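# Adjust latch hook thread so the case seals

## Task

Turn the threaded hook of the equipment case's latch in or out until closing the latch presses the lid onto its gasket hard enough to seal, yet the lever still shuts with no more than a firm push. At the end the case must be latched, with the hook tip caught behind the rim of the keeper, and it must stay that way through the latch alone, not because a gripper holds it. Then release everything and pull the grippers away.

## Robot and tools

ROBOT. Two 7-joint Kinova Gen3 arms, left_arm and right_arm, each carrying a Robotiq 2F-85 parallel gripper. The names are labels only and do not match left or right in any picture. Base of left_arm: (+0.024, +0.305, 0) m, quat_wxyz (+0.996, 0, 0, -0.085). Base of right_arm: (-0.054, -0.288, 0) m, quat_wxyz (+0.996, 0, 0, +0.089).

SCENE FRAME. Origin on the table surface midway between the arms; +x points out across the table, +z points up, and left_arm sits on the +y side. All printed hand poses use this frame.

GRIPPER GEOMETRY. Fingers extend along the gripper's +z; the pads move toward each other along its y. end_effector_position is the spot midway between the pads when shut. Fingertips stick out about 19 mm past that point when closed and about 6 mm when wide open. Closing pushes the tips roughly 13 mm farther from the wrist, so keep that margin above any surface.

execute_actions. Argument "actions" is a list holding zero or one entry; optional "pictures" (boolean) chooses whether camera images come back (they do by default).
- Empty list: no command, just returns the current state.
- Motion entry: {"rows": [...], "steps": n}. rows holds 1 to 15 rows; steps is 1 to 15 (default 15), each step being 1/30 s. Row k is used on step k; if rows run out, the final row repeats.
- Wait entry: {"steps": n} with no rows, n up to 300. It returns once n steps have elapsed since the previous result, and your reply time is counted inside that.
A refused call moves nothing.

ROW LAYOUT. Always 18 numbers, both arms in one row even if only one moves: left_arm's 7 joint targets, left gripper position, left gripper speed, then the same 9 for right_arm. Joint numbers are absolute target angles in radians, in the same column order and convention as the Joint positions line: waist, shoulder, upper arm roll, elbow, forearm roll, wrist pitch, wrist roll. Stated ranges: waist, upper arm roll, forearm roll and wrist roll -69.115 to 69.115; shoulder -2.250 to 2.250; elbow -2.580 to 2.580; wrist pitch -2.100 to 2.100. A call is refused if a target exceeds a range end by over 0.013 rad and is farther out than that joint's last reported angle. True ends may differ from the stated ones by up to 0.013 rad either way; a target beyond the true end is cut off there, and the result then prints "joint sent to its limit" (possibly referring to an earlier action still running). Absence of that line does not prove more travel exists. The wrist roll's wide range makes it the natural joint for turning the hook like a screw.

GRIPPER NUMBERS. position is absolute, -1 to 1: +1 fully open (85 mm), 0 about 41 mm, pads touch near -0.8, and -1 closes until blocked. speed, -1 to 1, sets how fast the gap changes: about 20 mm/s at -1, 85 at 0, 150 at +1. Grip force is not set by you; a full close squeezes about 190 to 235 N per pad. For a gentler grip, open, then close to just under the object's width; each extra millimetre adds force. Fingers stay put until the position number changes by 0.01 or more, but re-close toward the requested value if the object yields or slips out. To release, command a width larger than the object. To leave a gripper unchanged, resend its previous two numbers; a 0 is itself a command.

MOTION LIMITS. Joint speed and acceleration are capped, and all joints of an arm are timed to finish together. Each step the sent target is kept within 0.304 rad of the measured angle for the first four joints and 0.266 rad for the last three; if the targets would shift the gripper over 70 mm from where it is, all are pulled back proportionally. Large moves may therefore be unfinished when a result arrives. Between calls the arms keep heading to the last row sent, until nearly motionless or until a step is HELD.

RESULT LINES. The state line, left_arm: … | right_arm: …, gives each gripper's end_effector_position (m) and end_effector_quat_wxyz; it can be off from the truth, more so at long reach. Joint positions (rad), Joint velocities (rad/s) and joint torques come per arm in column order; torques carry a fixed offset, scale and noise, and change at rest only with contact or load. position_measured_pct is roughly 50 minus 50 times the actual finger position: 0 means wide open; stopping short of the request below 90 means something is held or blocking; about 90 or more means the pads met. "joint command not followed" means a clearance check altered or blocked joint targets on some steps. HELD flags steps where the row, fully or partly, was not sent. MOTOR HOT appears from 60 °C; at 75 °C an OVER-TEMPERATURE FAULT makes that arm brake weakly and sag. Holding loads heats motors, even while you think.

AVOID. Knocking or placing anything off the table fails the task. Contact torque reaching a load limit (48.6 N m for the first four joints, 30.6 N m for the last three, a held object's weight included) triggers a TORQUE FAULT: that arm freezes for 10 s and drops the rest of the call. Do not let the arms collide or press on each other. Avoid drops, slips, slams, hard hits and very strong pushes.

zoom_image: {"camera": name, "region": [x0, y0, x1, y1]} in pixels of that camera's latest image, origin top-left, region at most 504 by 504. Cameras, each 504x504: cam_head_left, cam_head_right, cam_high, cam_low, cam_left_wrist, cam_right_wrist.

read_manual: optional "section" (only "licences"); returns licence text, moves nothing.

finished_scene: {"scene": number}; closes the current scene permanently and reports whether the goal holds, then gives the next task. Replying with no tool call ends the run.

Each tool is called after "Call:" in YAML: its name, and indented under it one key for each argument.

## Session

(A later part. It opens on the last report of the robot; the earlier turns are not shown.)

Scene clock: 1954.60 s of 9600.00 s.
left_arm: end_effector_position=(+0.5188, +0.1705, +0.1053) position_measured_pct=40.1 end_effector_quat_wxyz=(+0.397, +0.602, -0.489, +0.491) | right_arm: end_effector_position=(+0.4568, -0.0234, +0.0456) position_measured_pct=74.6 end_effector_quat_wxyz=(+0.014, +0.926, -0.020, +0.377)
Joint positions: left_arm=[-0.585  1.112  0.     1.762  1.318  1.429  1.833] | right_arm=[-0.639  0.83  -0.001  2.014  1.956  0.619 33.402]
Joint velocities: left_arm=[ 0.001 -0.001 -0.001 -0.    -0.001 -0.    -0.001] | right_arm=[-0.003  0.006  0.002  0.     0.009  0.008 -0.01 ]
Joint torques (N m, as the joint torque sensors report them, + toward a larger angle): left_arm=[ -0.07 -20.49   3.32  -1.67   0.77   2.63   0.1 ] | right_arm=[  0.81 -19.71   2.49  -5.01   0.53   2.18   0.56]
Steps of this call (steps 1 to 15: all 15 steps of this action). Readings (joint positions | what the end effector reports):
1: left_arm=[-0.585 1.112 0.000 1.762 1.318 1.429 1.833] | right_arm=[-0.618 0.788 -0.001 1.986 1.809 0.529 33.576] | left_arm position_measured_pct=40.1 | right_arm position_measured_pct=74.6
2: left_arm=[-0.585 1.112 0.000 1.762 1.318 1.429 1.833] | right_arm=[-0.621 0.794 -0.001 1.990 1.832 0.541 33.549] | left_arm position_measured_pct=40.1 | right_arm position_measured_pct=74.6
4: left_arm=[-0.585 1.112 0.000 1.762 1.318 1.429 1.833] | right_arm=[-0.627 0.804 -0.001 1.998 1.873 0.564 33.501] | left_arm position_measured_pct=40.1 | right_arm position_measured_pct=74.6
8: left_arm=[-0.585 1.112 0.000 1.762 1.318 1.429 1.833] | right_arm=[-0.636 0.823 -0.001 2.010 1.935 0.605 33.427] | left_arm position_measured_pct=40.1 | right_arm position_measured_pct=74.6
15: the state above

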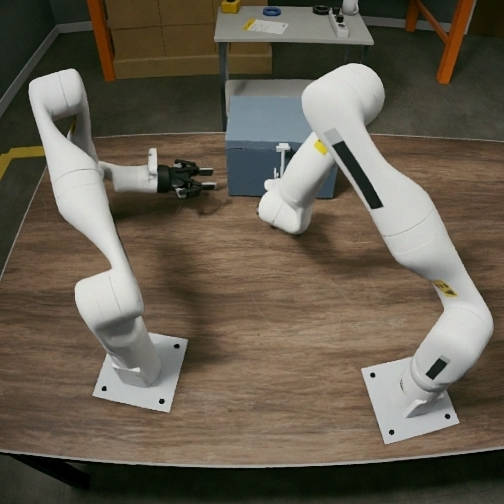

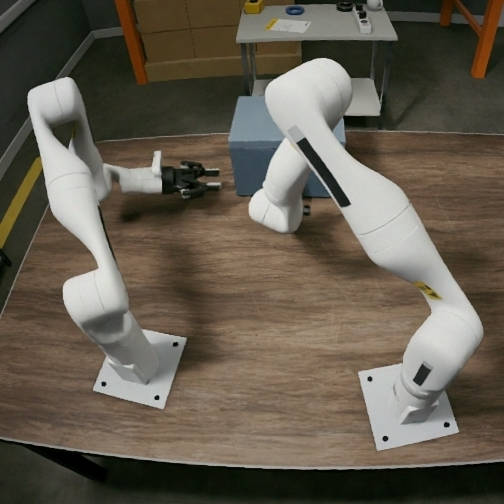

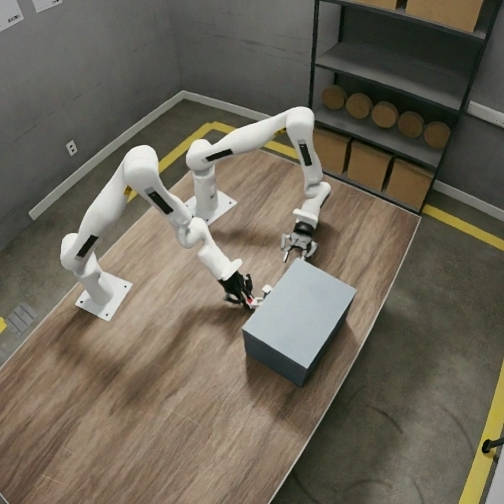

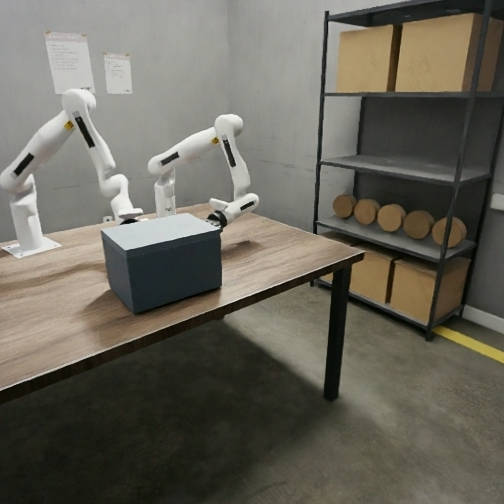

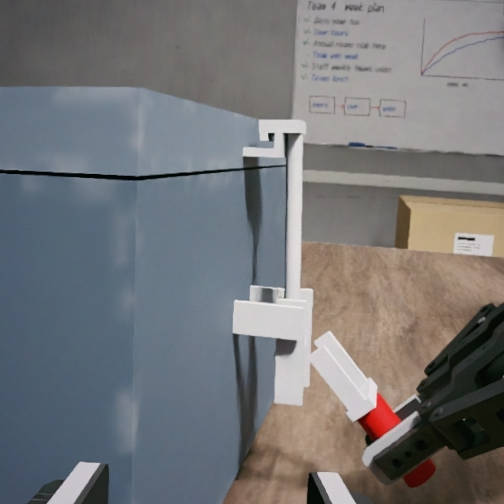

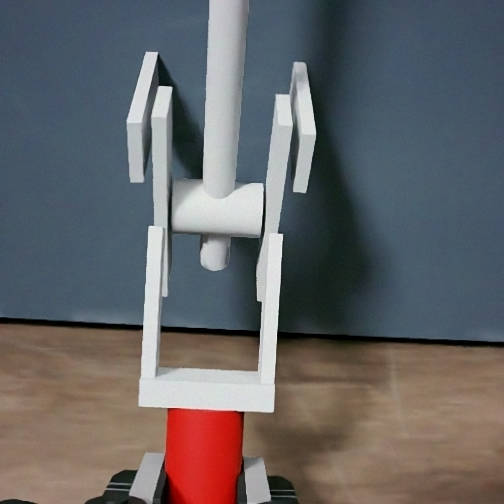

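Call:
execute_actions:
  actions:
    - {"rows":[[-0.585,1.112,0,1.762,1.318,1.429,1.833,0.2,0,-0.6405,0.8339,0,2.0151,1.9644,0.6281,33.3917,-0.58,-0.5],[-0.585,1.112,0,1.762,1.318,1.429,1.833,0.2,0,-0.642,0.8375,0,2.0167,1.9721,0.6356,33.3818,-0.58,-0.5],[-0.585,1.112,0,1.762,1.318,1.429,1.833,0.2,0,-0.6435,0.841,0,2.0183,1.9797,0.643,33.3719,-0.58,-0.5],[-0.585,1.112,0,1.762,1.318,1.429,1.833,0.2,0,-0.645,0.8445,0,2.0199,1.9873,0.6505,33.3621,-0.58,-0.5],[-0.585,1.112,0,1.762,1.318,1.429,1.833,0.2,0,-0.6465,0.848,0,2.0215,1.9949,0.658,33.3522,-0.58,-0.5],[-0.585,1.112,0,1.762,1.318,1.429,1.833,0.2,0,-0.648,0.8516,0,2.0231,2.0026,0.6655,33.3423,-0.58,-0.5],[-0.585,1.112,0,1.762,1.318,1.429,1.833,0.2,0,-0.6495,0.8551,0,2.0247,2.0102,0.6729,33.3324,-0.58,-0.5],[-0.585,1.112,0,1.762,1.318,1.429,1.833,0.2,0,-0.651,0.8586,0,2.0263,2.0178,0.6804,33.3225,-0.58,-0.5]],"steps":15}

Call:
zoom_image:
  camera: "cam_left_wrist"
  region: [220, 270, 460, 504]

Scene clock: 1966.57 s of 9600.00 s.
left_arm: end_effector_position=(+0.5188, +0.1705, +0.1053) position_measured_pct=40.1 end_effector_quat_wxyz=(+0.397, +0.602, -0.489, +0.491) | right_arm: end_effector_position=(+0.4590, -0.0235, +0.0435) position_measured_pct=74.6 end_effector_quat_wxyz=(+0.014, +0.918, -0.019, +0.397)
Joint positions: left_arm=[-0.585  1.112  0.     1.762  1.318  1.429  1.833] | right_arm=[-0.652  0.856 -0.002  2.028  2.016  0.679 33.323]
Joint velocities: left_arm=[ 0.     0.002 -0.001  0.     0.001 -0.     0.001] | right_arm=[-0.004  0.005  0.     0.004  0.01   0.012 -0.016]
Joint torques (N m, as the joint torque sensors report them, + toward a larger angle): left_arm=[ -0.45 -20.29   3.36  -1.83   1.13   2.34   0.04] | right_arm=[  1.5  -17.55   2.58  -5.91   0.99   2.4    0.57]
Steps of this call (steps 1 to 15: the robot went on to your last target; steps 16 to 344: nothing new was sent; steps 345 to 359: all 15 steps of this action). Readings (joint positions | what the end effector reports):
345: left_arm=[-0.585 1.112 0.000 1.762 1.318 1.429 1.833] | right_arm=[-0.640 0.832 -0.001 2.014 1.957 0.621 33.400] | left_arm position_measured_pct=40.1 | right_arm position_measured_pct=74.6
346: left_arm=[-0.585 1.112 0.000 1.762 1.318 1.429 1.833] | right_arm=[-0.641 0.833 -0.001 2.014 1.960 0.624 33.397] | left_arm position_measured_pct=40.1 | right_arm position_measured_pct=74.6
348: left_arm=[-0.585 1.112 0.000 1.762 1.318 1.429 1.833] | right_arm=[-0.643 0.837 -0.001 2.016 1.969 0.633 33.385] | left_arm position_measured_pct=40.1 | right_arm position_measured_pct=74.6
352: left_arm=[-0.585 1.112 0.000 1.762 1.318 1.429 1.833] | right_arm=[-0.648 0.849 -0.001 2.021 1.996 0.658 33.350] | left_arm position_measured_pct=40.1 | right_arm position_measured_pct=74.6
359: the state above

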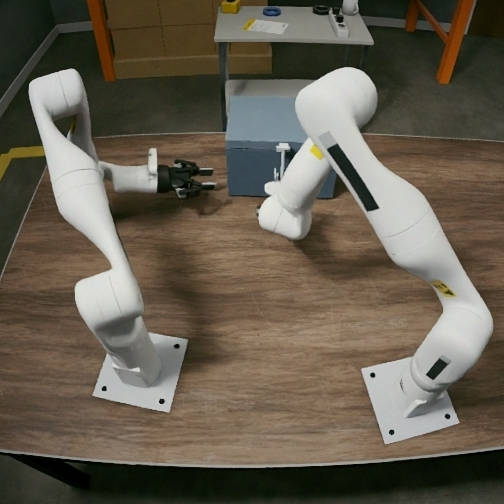

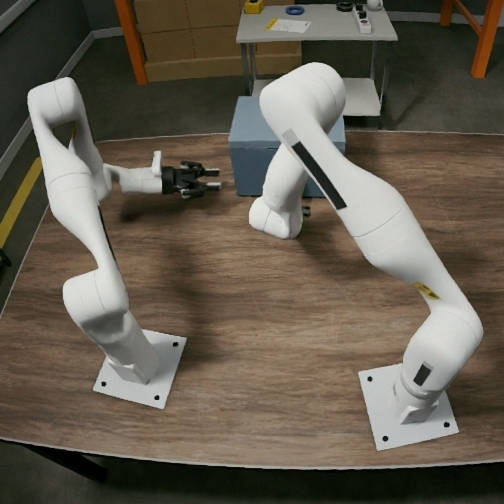

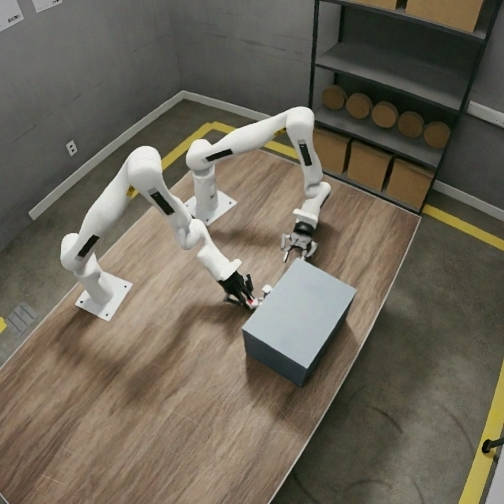

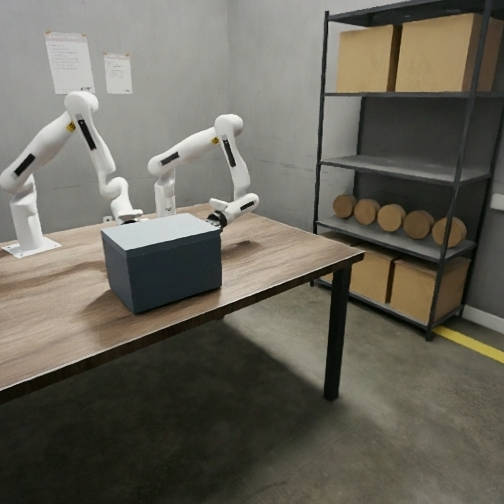

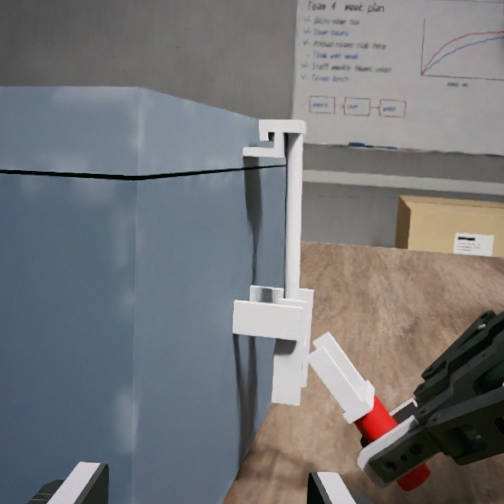

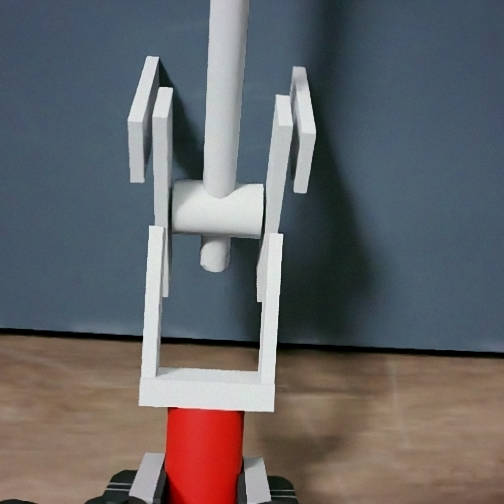

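Region (220, 270, 460, 504) of cam_left_wrist's 504x504 image, scaled by 2.100; it fills the top 491 rows of this view, and the rest is white.

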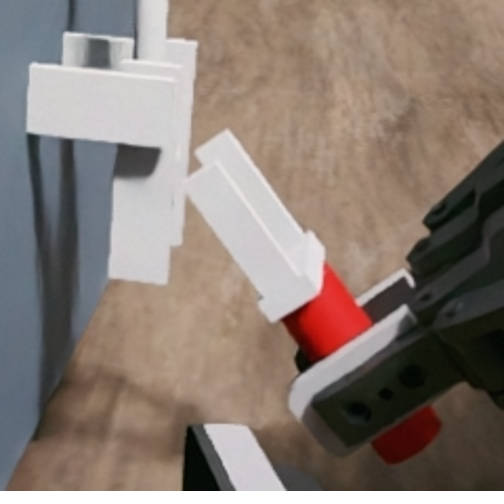

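Call:
execute_actions:
  actions:
    - {"rows":[[-0.585,1.112,0,1.762,1.318,1.429,1.833,0.2,0,-0.6495,0.8551,0,2.0247,2.0102,0.6729,33.3324,-0.58,-0.8],[-0.585,1.112,0,1.762,1.318,1.429,1.833,0.2,0,-0.648,0.8516,0,2.0231,2.0026,0.6655,33.3423,-0.58,-0.8],[-0.585,1.112,0,1.762,1.318,1.429,1.833,0.2,0,-0.648,0.8516,0,2.0231,2.0026,0.6655,33.3423,-0.58,-0.8],[-0.585,1.112,0,1.762,1.318,1.429,1.833,0.2,0,-0.648,0.8516,0,2.0231,2.0026,0.6655,33.3423,-0.2,-0.6]],"steps":15}
  pictures: false

Call:
execute_actions:
  actions:
    - {"steps":12}

Call:
zoom_image:
  camera: "cam_left_wrist"
  region: [220, 90, 340, 210]

Call:
zoom_image:
  camera: "cam_left_wrist"
  region: [110, 150, 170, 195]

Scene clock: 1982.50 s of 9600.00 s.
left_arm: end_effector_position=(+0.5188, +0.1705, +0.1053) position_measured_pct=40.1 end_effector_quat_wxyz=(+0.397, +0.602, -0.489, +0.491) | right_arm: end_effector_position=(+0.4599, -0.0244, +0.0438) position_measured_pct=60.7 end_effector_quat_wxyz=(+0.016, +0.919, -0.020, +0.393)
Joint positions: left_arm=[-0.585  1.112  0.     1.762  1.318  1.429  1.833] | right_arm=[-0.648  0.852  0.     2.023  2.003  0.666 33.342]
Joint velocities: left_arm=[-0.001 -0.     0.001 -0.    -0.001 -0.    -0.   ] | right_arm=[ 0.002 -0.001 -0.    -0.    -0.001  0.     0.001]
Joint torques (N m, as the joint torque sensors report them, + toward a larger angle): left_arm=[ -0.58 -20.23   3.11  -1.52   1.18   2.42   0.12] | right_arm=[ -0.42 -18.87   1.4   -4.34   0.21   1.94   0.29]
Steps of this call (steps 1 to 15: the robot went on to your last target; steps 16 to 463: nothing new was sent; steps 464 to 478: all 15 steps of this action). Readings (joint positions | what the end effector reports):
464: left_arm=[-0.585 1.112 0.000 1.762 1.318 1.429 1.833] | right_arm=[-0.652 0.856 -0.002 2.028 2.016 0.679 33.323] | left_arm position_measured_pct=40.1 | right_arm position_measured_pct=74.6
465: left_arm=[-0.585 1.112 0.000 1.762 1.318 1.429 1.833] | right_arm=[-0.652 0.855 -0.002 2.028 2.014 0.676 33.326] | left_arm position_measured_pct=40.1 | right_arm position_measured_pct=74.6
467: left_arm=[-0.585 1.112 0.000 1.762 1.318 1.429 1.833] | right_arm=[-0.650 0.853 -0.001 2.025 2.007 0.670 33.335] | left_arm position_measured_pct=40.1 | right_arm position_measured_pct=74.6
471: left_arm=[-0.585 1.112 0.000 1.762 1.318 1.429 1.833] | right_arm=[-0.649 0.852 -0.000 2.023 2.003 0.666 33.341] | left_arm position_measured_pct=40.1 | right_arm position_measured_pct=70.6
478: the state above

Scene clock: 1982.90 s of 9600.00 s.
left_arm: end_effector_position=(+0.5188, +0.1705, +0.1053) position_measured_pct=40.1 end_effector_quat_wxyz=(+0.397, +0.602, -0.489, +0.491) | right_arm: end_effector_position=(+0.4599, -0.0244, +0.0439) position_measured_pct=59.9 end_effector_quat_wxyz=(+0.016, +0.919, -0.020, +0.393)
Joint positions: left_arm=[-0.585  1.112  0.     1.762  1.318  1.429  1.833] | right_arm=[-0.648  0.852  0.     2.023  2.003  0.666 33.342]
Joint velocities: left_arm=[ 0.    -0.002  0.     0.    -0.     0.    -0.001] | right_arm=[-0.001 -0.    -0.001 -0.    -0.    -0.    -0.   ]
Joint torques (N m, as the joint torque sensors report them, + toward a larger angle): left_arm=[ -0.46 -20.55   3.08  -1.83   0.92   2.29   0.11] | right_arm=[ -0.33 -19.02   1.63  -4.04   0.11   1.98   0.26]
Steps of this call (steps 1 to 12: the robot went on to your last target). Readings (joint positions | what the end effector reports):
1: left_arm=[-0.585 1.112 0.000 1.762 1.318 1.429 1.833] | right_arm=[-0.648 0.852 0.000 2.023 2.003 0.666 33.342] | left_arm position_measured_pct=40.1 | right_arm position_measured_pct=60.3
2: left_arm=[-0.585 1.112 0.000 1.762 1.318 1.429 1.833] | right_arm=[-0.648 0.852 0.000 2.023 2.003 0.666 33.342] | left_arm position_measured_pct=40.1 | right_arm position_measured_pct=60.3
4: left_arm=[-0.585 1.112 0.000 1.762 1.318 1.429 1.833] | right_arm=[-0.648 0.852 0.000 2.023 2.003 0.666 33.342] | left_arm position_measured_pct=40.1 | right_arm position_measured_pct=59.9
8: left_arm=[-0.585 1.112 0.000 1.762 1.318 1.429 1.833] | right_arm=[-0.648 0.852 0.000 2.023 2.003 0.666 33.342] | left_arm position_measured_pct=40.1 | right_arm position_measured_pct=59.9
12: the state above

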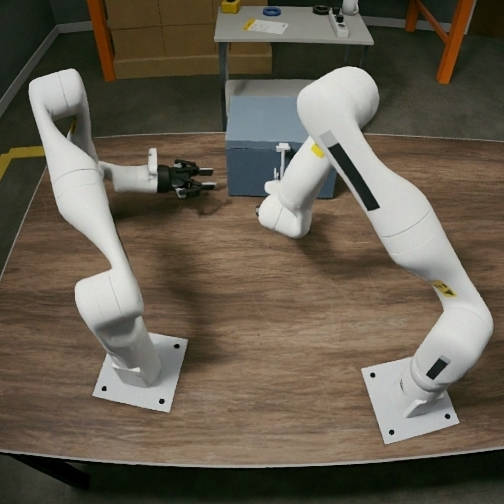

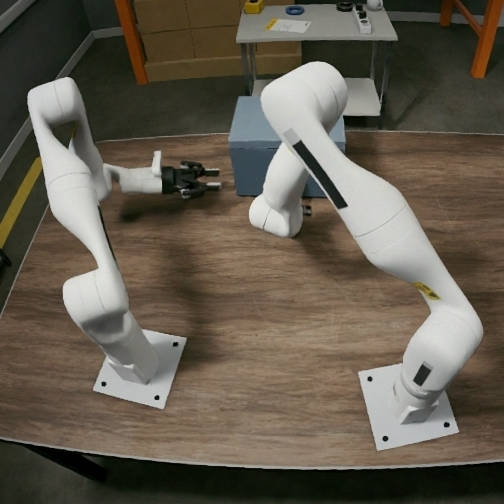

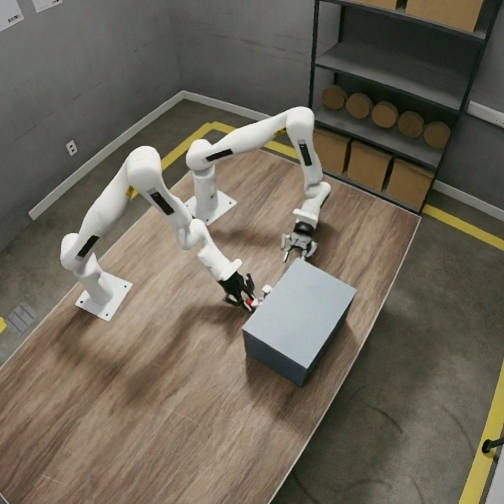

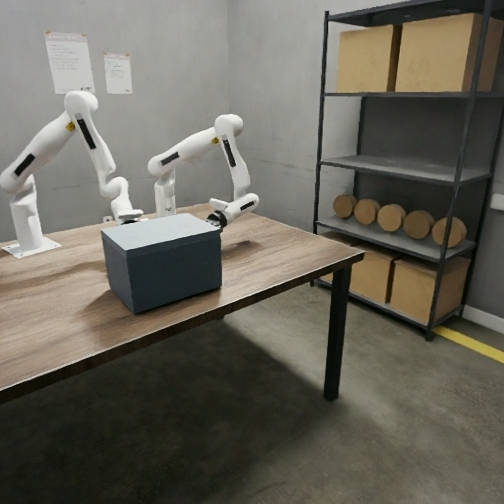

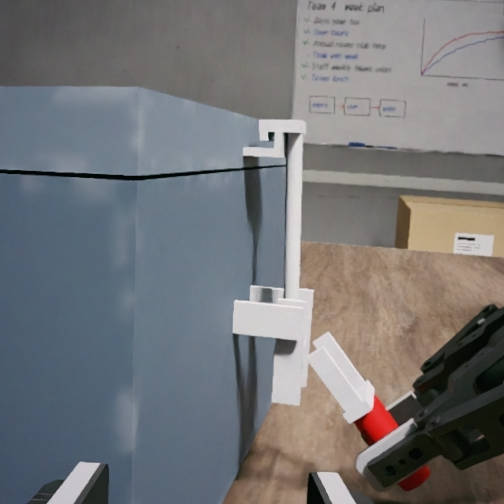

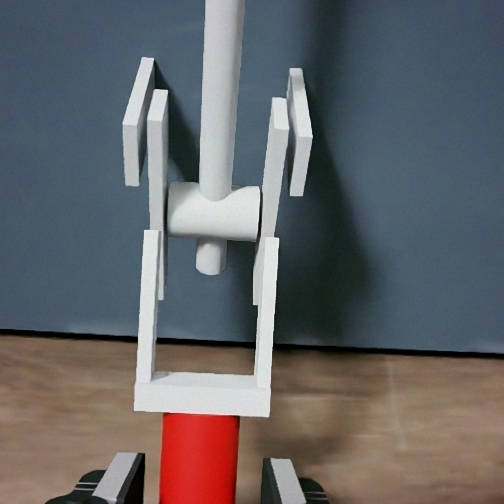

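Region (220, 90, 340, 210) of cam_left_wrist's 504x504 image, scaled by 4.200.

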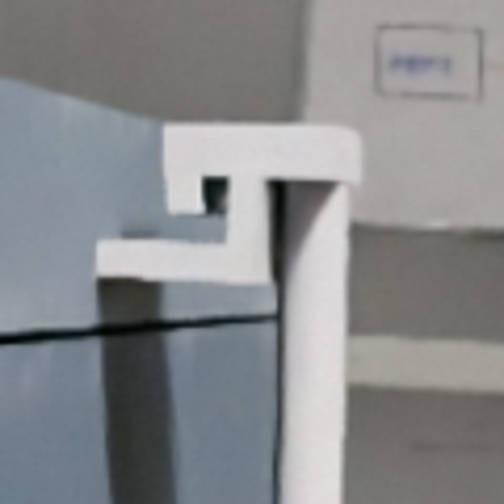

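Region (110, 150, 170, 195) of cam_left_wrist's 504x504 image, scaled by 8.400; it fills the top 378 rows of this view, and the rest is white.

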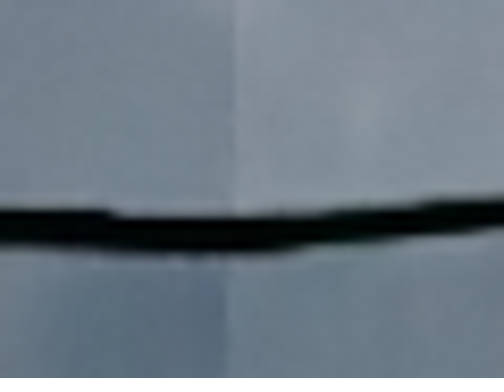

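Call:
execute_actions:
  actions:
    - {"rows":[[-0.593,1.085,0,1.78,1.33,1.42,1.825,0.2,0,-0.654,0.8431,0,2.0293,1.9933,0.6663,33.3468,-0.2,-0.6],[-0.6,1.06,0,1.795,1.345,1.41,1.82,0.2,0,-0.6601,0.8345,0,2.0355,1.9839,0.6672,33.3513,-0.2,-0.6],[-0.608,1.03,0,1.81,1.36,1.4,1.81,0.2,0,-0.6661,0.826,0,2.0418,1.9746,0.668,33.3558,-0.2,-0.6],[-0.615,1.0,0,1.83,1.375,1.39,1.8,0.2,0,-0.6721,0.8174,0,2.048,1.9652,0.6689,33.3603,-0.2,-0.6],[-0.622,0.97,0,1.85,1.39,1.38,1.795,0.2,0,-0.6782,0.8089,0,2.0542,1.9559,0.6697,33.3648,-0.2,-0.6],[-0.63,0.94,0,1.87,1.4,1.37,1.79,0.2,0,-0.6842,0.8003,0,2.0604,1.9465,0.6706,33.3693,-0.2,-0.6],[-0.637,0.91,0,1.89,1.415,1.36,1.78,0.2,0,-0.6902,0.7918,0,2.0666,1.9372,0.6714,33.3738,-0.2,-0.6],[-0.645,0.88,0,1.91,1.43,1.35,1.77,0.2,0,-0.6963,0.7832,0,2.0729,1.9278,0.6723,33.3782,-0.2,-0.6],[-0.652,0.85,0,1.93,1.445,1.34,1.765,0.2,0,-0.7023,0.7747,0,2.0791,1.9185,0.6731,33.3827,-0.2,-0.6],[-0.66,0.82,0,1.95,1.46,1.33,1.76,0.2,0,-0.7083,0.7661,0,2.0853,1.9091,0.674,33.3872,-0.2,-0.6],[-0.667,0.79,0,1.97,1.475,1.32,1.75,0.2,0,-0.7144,0.7576,0,2.0915,1.8998,0.6748,33.3917,-0.2,-0.6],[-0.675,0.76,0,1.99,1.49,1.31,1.74,0.2,0,-0.7204,0.749,0,2.0977,1.8904,0.6757,33.3962,-0.2,-0.6],[-0.682,0.73,0,2.01,1.5,1.3,1.735,0.2,0,-0.7264,0.7405,0,2.104,1.8811,0.6765,33.4007,-0.2,-0.6],[-0.69,0.7,0,2.03,1.515,1.29,1.73,0.2,0,-0.7325,0.7319,0,2.1102,1.8717,0.6774,33.4052,-0.2,-0.6],[-0.7,0.67,0,2.05,1.53,1.28,1.72,0.2,0,-0.7385,0.7234,0,2.1164,1.8624,0.6782,33.4097,-0.2,-0.6]],"steps":15}
  pictures: false

Call:
execute_actions:
  actions:
    - {"steps":15}

Scene clock: 2043.40 s of 9600.00 s.
left_arm: end_effector_position=(+0.5461, +0.2162, +0.1994) position_measured_pct=40.1 end_effector_quat_wxyz=(+0.262, +0.635, -0.478, +0.548) | right_arm: end_effector_position=(+0.4268, -0.0213, +0.0770) position_measured_pct=59.9 end_effector_quat_wxyz=(+0.016, +0.919, -0.020, +0.394)
Joint positions: left_arm=[-0.661  0.815 -0.     1.952  1.461  1.329  1.757] | right_arm=[-0.719  0.751 -0.     2.096  1.893  0.675 33.395]
Joint velocities: left_arm=[-0.218 -0.844  0.001  0.563  0.398 -0.282 -0.207] | right_arm=[-0.178 -0.254  0.001  0.185 -0.278  0.026  0.134]
Joint torques (N m, as the joint torque sensors report them, + toward a larger angle): left_arm=[ -0.66 -18.48   2.65  -3.2    1.16   2.1    0.23] | right_arm=[  0.16 -17.88   1.36  -3.44   0.36   2.23   0.29]
Steps of this call (steps 1 to 15: the robot went on to your last target; steps 16 to 1800: nothing new was sent; steps 1801 to 1815: all 15 steps of this action). Readings (joint positions | what the end effector reports):
1801: left_arm=[-0.585 1.111 0.000 1.763 1.318 1.429 1.833] | right_arm=[-0.649 0.850 0.000 2.024 2.002 0.666 33.343] | left_arm position_measured_pct=40.1 | right_arm position_measured_pct=59.9
1802: left_arm=[-0.587 1.104 0.000 1.767 1.320 1.426 1.831] | right_arm=[-0.651 0.847 0.000 2.026 1.999 0.666 33.344] | left_arm position_measured_pct=40.1 | right_arm position_measured_pct=59.9
1804: left_arm=[-0.595 1.078 0.000 1.782 1.332 1.418 1.825] | right_arm=[-0.659 0.837 0.000 2.033 1.989 0.667 33.349] | left_arm position_measured_pct=40.1 | right_arm position_measured_pct=59.9
1808: left_arm=[-0.615 0.998 -0.000 1.831 1.372 1.391 1.804] | right_arm=[-0.678 0.809 0.000 2.054 1.957 0.670 33.364] | left_arm position_measured_pct=40.1 | right_arm position_measured_pct=59.9
1815: the state above

Scene clock: 2043.90 s of 9600.00 s.
left_arm: end_effector_position=(+0.5460, +0.2372, +0.2410) position_measured_pct=40.1 end_effector_quat_wxyz=(+0.197, +0.649, -0.466, +0.568) | right_arm: end_effector_position=(+0.4172, -0.0218, +0.0853) position_measured_pct=59.9 end_effector_quat_wxyz=(+0.016, +0.919, -0.020, +0.393)
Joint positions: left_arm=[-0.7    0.671 -0.     2.05   1.53   1.28   1.72 ] | right_arm=[-0.738  0.724 -0.     2.116  1.862  0.678 33.41 ]
Joint velocities: left_arm=[-0.005 -0.011 -0.     0.002  0.    -0.001 -0.001] | right_arm=[-0.003 -0.002  0.     0.001 -0.    -0.001  0.   ]
Joint torques (N m, as the joint torque sensors report them, + toward a larger angle): left_arm=[ -0.72 -16.75   2.15  -3.43   1.34   2.38  -0.12] | right_arm=[ -0.05 -17.21   1.15  -4.09   0.14   1.84   0.29]
Steps of this call (steps 1 to 15: the robot went on to your last target). Readings (joint positions | what the end effector reports):
1: left_arm=[-0.669 0.787 0.000 1.971 1.474 1.319 1.750] | right_arm=[-0.725 0.743 -0.000 2.102 1.884 0.676 33.399] | left_arm position_measured_pct=40.1 | right_arm position_measured_pct=59.9
2: left_arm=[-0.675 0.761 0.000 1.989 1.487 1.311 1.743] | right_arm=[-0.729 0.737 -0.000 2.107 1.876 0.677 33.403] | left_arm position_measured_pct=40.1 | right_arm position_measured_pct=59.9
4: left_arm=[-0.687 0.718 -0.000 2.018 1.509 1.296 1.732] | right_arm=[-0.734 0.730 -0.000 2.113 1.867 0.678 33.407] | left_arm position_measured_pct=40.1 | right_arm position_measured_pct=59.9
8: left_arm=[-0.697 0.680 -0.000 2.046 1.529 1.282 1.721] | right_arm=[-0.737 0.726 -0.000 2.116 1.863 0.678 33.409] | left_arm position_measured_pct=40.1 | right_arm position_measured_pct=59.9
15: the state above

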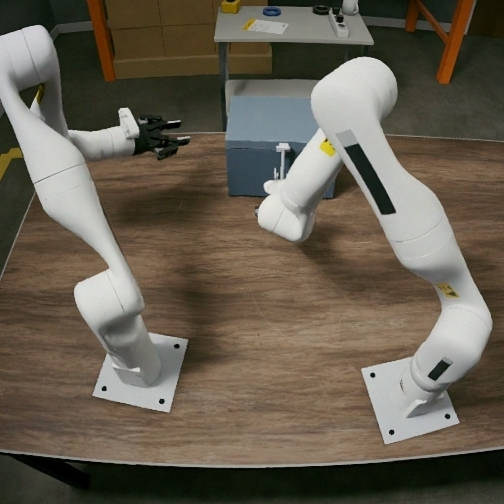

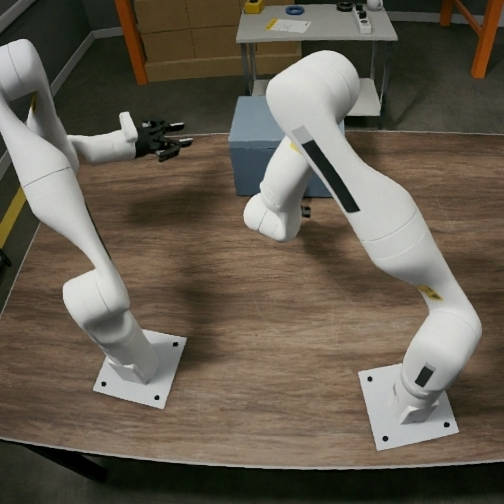

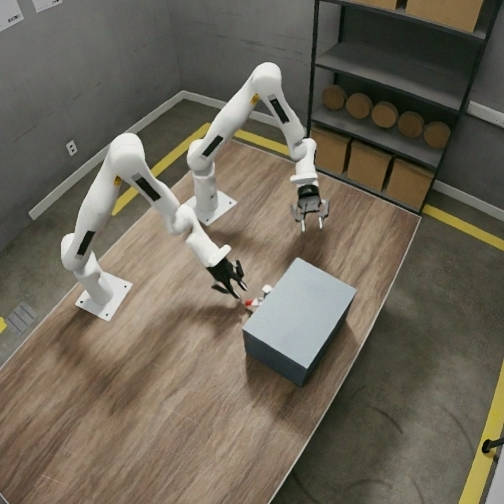

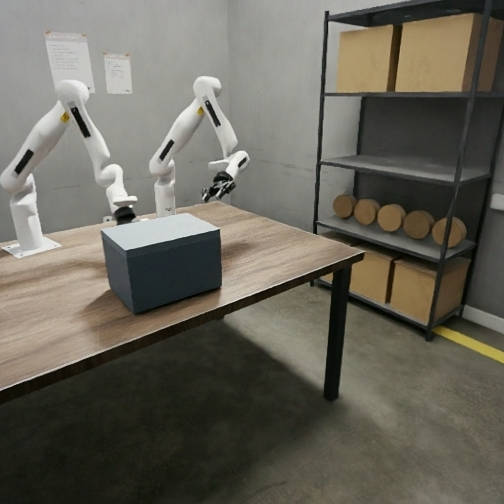

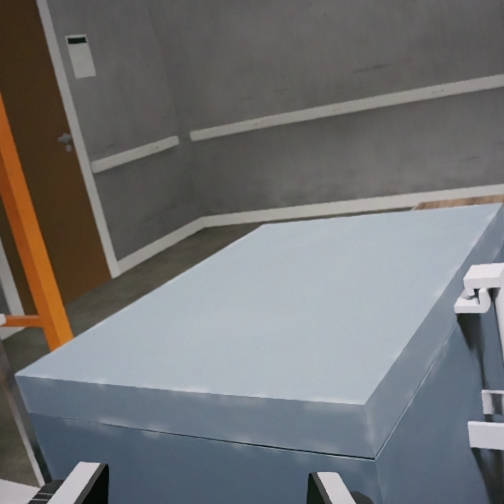

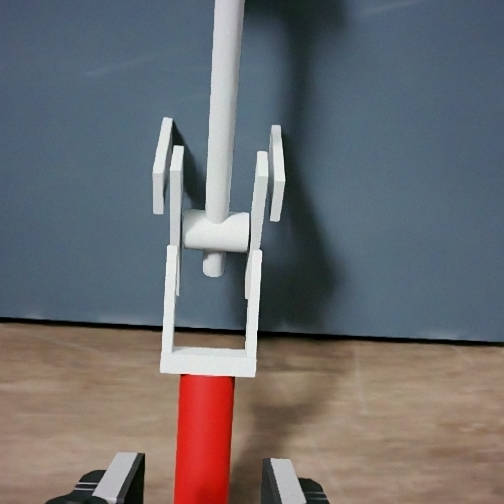

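Call:
execute_actions:
  actions:
    - {"rows":[[-0.713,0.645,0,2.06,1.53,1.28,1.72,0.2,0,-0.7385,0.695,0,2.129,1.8624,0.6782,33.41,-0.2,-0.6],[-0.727,0.62,0,2.07,1.53,1.28,1.72,0.2,0,-0.7385,0.667,0,2.141,1.8624,0.6782,33.41,-0.2,-0.6],[-0.74,0.595,0,2.08,1.53,1.28,1.72,0.2,0,-0.7385,0.639,0,2.153,1.8624,0.6782,33.41,-0.2,-0.6],[-0.753,0.57,0,2.09,1.53,1.28,1.72,0.2,0,-0.7385,0.61,0,2.165,1.8624,0.6782,33.41,-0.2,-0.6],[-0.767,0.545,0,2.1,1.53,1.28,1.72,0.2,0,-0.7385,0.582,0,2.178,1.8624,0.6782,33.41,-0.2,-0.6],[-0.78,0.52,0,2.11,1.53,1.28,1.72,0.2,0,-0.7385,0.554,0,2.19,1.8624,0.6782,33.41,-0.2,-0.6],[-0.793,0.495,0,2.12,1.53,1.28,1.72,0.2,0,-0.7385,0.526,0,2.202,1.8624,0.6782,33.41,-0.2,-0.6],[-0.807,0.47,0,2.13,1.53,1.28,1.72,0.2,0,-0.7385,0.497,0,2.214,1.8624,0.6782,33.41,-0.2,-0.6],[-0.82,0.445,0,2.14,1.53,1.28,1.72,0.2,0,-0.7385,0.469,0,2.227,1.8624,0.6782,33.41,-0.2,-0.6],[-0.833,0.42,0,2.15,1.53,1.28,1.72,0.2,0,-0.7385,0.441,0,2.239,1.8624,0.6782,33.41,-0.2,-0.6],[-0.847,0.395,0,2.16,1.53,1.28,1.72,0.2,0,-0.7385,0.413,0,2.251,1.8624,0.6782,33.41,-0.2,-0.6],[-0.86,0.37,0,2.17,1.53,1.28,1.72,0.2,0,-0.7385,0.385,0,2.263,1.8624,0.6782,33.41,-0.2,-0.6],[-0.873,0.345,0,2.18,1.53,1.28,1.72,0.2,0,-0.7385,0.356,0,2.276,1.8624,0.6782,33.41,-0.2,-0.6],[-0.887,0.32,0,2.19,1.53,1.28,1.72,0.2,0,-0.7385,0.328,0,2.288,1.8624,0.6782,33.41,-0.2,-0.6],[-0.9,0.3,0,2.2,1.53,1.28,1.72,0.2,0,-0.7385,0.3,0,2.3,1.8624,0.6782,33.41,-0.2,-0.6]],"steps":15}
  pictures: false

Call:
execute_actions:
  actions:
    - {"rows":[[-0.9,0.3,0,2.2,1.53,1.28,1.72,0.2,0,0.1,0,0,2.25,0,0.6,33.41,-0.2,-0.6]],"steps":15}
  pictures: false

Call:
execute_actions:
  actions:
    - {"steps":45}

Scene clock: 2086.83 s of 9600.00 s.
left_arm: end_effector_position=(+0.5210, +0.2876, +0.3268) position_measured_pct=40.1 end_effector_quat_wxyz=(+0.096, +0.650, -0.456, +0.600) | right_arm: end_effector_position=(+0.4048, -0.0376, +0.1948) position_measured_pct=59.9 end_effector_quat_wxyz=(-0.045, +0.897, -0.046, +0.437)
Joint positions: left_arm=[-0.84   0.408 -0.     2.154  1.53   1.28   1.72 ] | right_arm=[-0.739  0.434 -0.     2.241  1.862  0.678 33.41 ]
Joint velocities: left_arm=[-0.386 -0.708  0.001  0.29   0.001  0.002 -0.001] | right_arm=[-0.001 -0.8    0.     0.35   0.    -0.     0.   ]
Joint torques (N m, as the joint torque sensors report them, + toward a larger angle): left_arm=[ -0.71 -14.23   1.6   -4.2    1.92   2.01   0.04] | right_arm=[ -0.22 -14.18   1.2   -5.     0.61   2.01   0.38]
Steps of this call (steps 1 to 15: the robot went on to your last target; steps 16 to 1273: nothing new was sent; steps 1274 to 1288: all 15 steps of this action). Readings (joint positions | what the end effector reports):
1274: left_arm=[-0.701 0.669 0.000 2.050 1.530 1.280 1.720] | right_arm=[-0.738 0.722 -0.000 2.117 1.862 0.678 33.410] | left_arm position_measured_pct=40.1 | right_arm position_measured_pct=59.9
1275: left_arm=[-0.705 0.662 0.000 2.053 1.530 1.279 1.720] | right_arm=[-0.739 0.715 -0.000 2.120 1.862 0.678 33.410] | left_arm position_measured_pct=40.1 | right_arm position_measured_pct=59.9
1277: left_arm=[-0.718 0.637 0.000 2.062 1.530 1.280 1.720] | right_arm=[-0.739 0.687 -0.000 2.131 1.862 0.678 33.410] | left_arm position_measured_pct=40.1 | right_arm position_measured_pct=59.9
1281: left_arm=[-0.756 0.566 0.000 2.091 1.530 1.280 1.720] | right_arm=[-0.739 0.609 -0.000 2.165 1.862 0.678 33.410] | left_arm position_measured_pct=40.1 | right_arm position_measured_pct=59.9
1288: the state above

Scene clock: 2087.33 s of 9600.00 s.
left_arm: end_effector_position=(+0.5050, +0.3027, +0.3560) position_measured_pct=40.1 end_effector_quat_wxyz=(+0.055, +0.651, -0.451, +0.609) | right_arm: end_effector_position=(+0.4319, -0.1802, +0.2903) position_measured_pct=59.9 end_effector_quat_wxyz=(-0.089, +0.835, -0.298, +0.454)
Joint positions: left_arm=[-0.899  0.301 -0.     2.2    1.53   1.28   1.72 ] | right_arm=[-0.47   0.149 -0.     2.255  1.636  0.629 33.41 ]
Joint velocities: left_arm=[-0.006 -0.009 -0.002  0.001 -0.001 -0.     0.001] | right_arm=[ 0.701 -0.395  0.002 -0.016 -0.61  -0.077  0.   ]
Joint torques (N m, as the joint torque sensors report them, + toward a larger angle): left_arm=[ -0.6  -11.75   1.11  -5.79   2.15   2.02   0.17] | right_arm=[ 0.32 -9.81  0.36 -8.17  0.86  1.5   0.21]
Steps of this call (steps 1 to 15: all 15 steps of this action). Readings (joint positions | what the end effector reports):
1: left_arm=[-0.853 0.385 -0.000 2.164 1.530 1.280 1.720] | right_arm=[-0.738 0.408 -0.000 2.253 1.862 0.678 33.410] | left_arm position_measured_pct=40.1 | right_arm position_measured_pct=59.9
2: left_arm=[-0.864 0.364 -0.000 2.173 1.530 1.280 1.720] | right_arm=[-0.735 0.384 -0.001 2.261 1.861 0.678 33.410] | left_arm position_measured_pct=40.1 | right_arm position_measured_pct=59.9
4: left_arm=[-0.882 0.331 -0.000 2.187 1.530 1.280 1.720] | right_arm=[-0.712 0.347 -0.002 2.264 1.845 0.672 33.410] | left_arm position_measured_pct=40.1 | right_arm position_measured_pct=59.9
8: left_arm=[-0.895 0.308 -0.000 2.198 1.530 1.280 1.720] | right_arm=[-0.626 0.266 -0.000 2.260 1.771 0.653 33.410] | left_arm position_measured_pct=40.1 | right_arm position_measured_pct=59.9
15: the state above

Scene clock: 2088.83 s of 9600.00 s.
left_arm: end_effector_position=(+0.5050, +0.3029, +0.3564) position_measured_pct=40.1 end_effector_quat_wxyz=(+0.054, +0.651, -0.451, +0.609) | right_arm: end_effector_position=(+0.2832, -0.3044, +0.2106) position_measured_pct=59.9 end_effector_quat_wxyz=(+0.137, -0.281, +0.948, -0.059)
Joint positions: left_arm=[-0.9   0.3   0.    2.2   1.53  1.28  1.72] | right_arm=[ 0.1    0.     0.     2.25   0.101  0.6   33.41 ]
Joint velocities: left_arm=[-0.     0.     0.001 -0.    -0.001  0.001  0.001] | right_arm=[-0.     0.    -0.002  0.    -1.175 -0.    -0.   ]
Joint torques (N m, as the joint torque sensors report them, + toward a larger angle): left_arm=[ -0.5  -12.05   1.13  -5.76   1.71   1.95   0.04] | right_arm=[-0.06 -8.06  0.15 -7.98 -0.25 -0.61  0.22]
Steps of this call (steps 1 to 45: the robot went on to your last target). Readings (joint positions | what the end effector reports):
1: left_arm=[-0.900 0.301 -0.000 2.200 1.530 1.280 1.720] | right_arm=[-0.446 0.136 -0.000 2.254 1.615 0.627 33.410] | left_arm position_measured_pct=40.1 | right_arm position_measured_pct=59.9
2: left_arm=[-0.900 0.301 -0.000 2.200 1.530 1.280 1.720] | right_arm=[-0.423 0.124 -0.000 2.254 1.594 0.624 33.410] | left_arm position_measured_pct=40.1 | right_arm position_measured_pct=59.9
4: left_arm=[-0.900 0.300 -0.000 2.200 1.530 1.280 1.720] | right_arm=[-0.374 0.104 -0.000 2.253 1.552 0.620 33.410] | left_arm position_measured_pct=40.1 | right_arm position_measured_pct=59.9
8: left_arm=[-0.900 0.300 -0.000 2.200 1.530 1.280 1.720] | right_arm=[-0.275 0.071 -0.000 2.252 1.466 0.614 33.410] | left_arm position_measured_pct=40.1 | right_arm position_measured_pct=59.9
45: the state above

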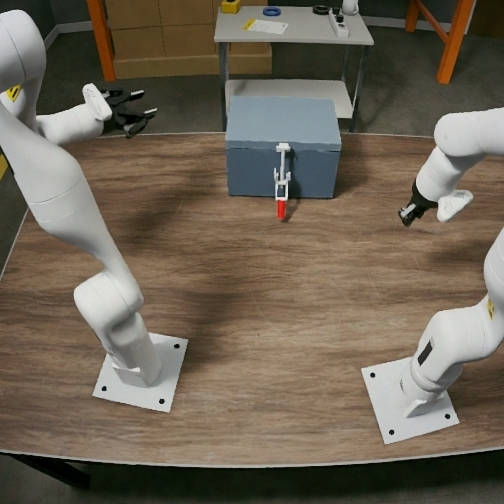

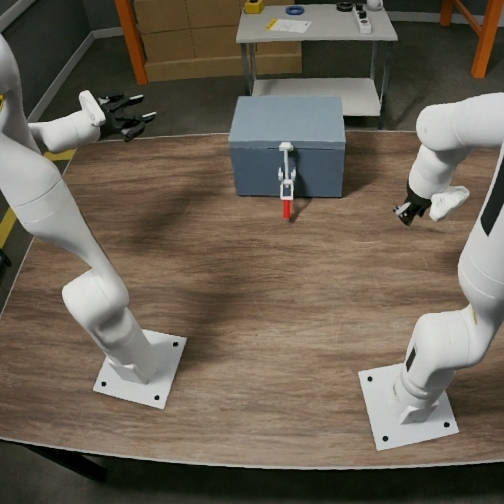

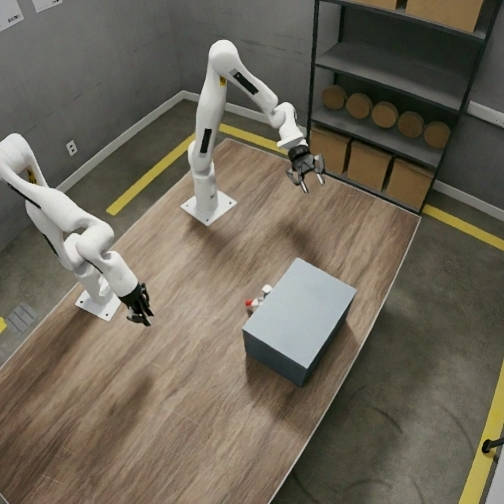

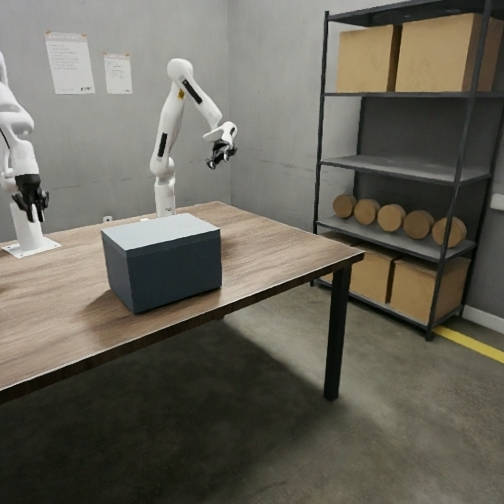

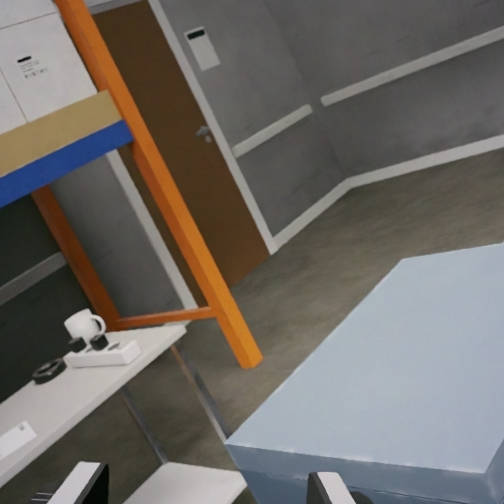

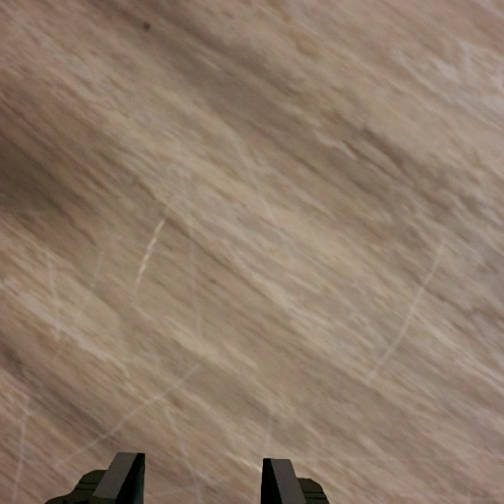

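The case is latched with the hook's tip behind the rim, the lever stayed shut after release, and both arms are clear.

Call:
finished_scene:
  scene: 2

The scene is finished: the task was done.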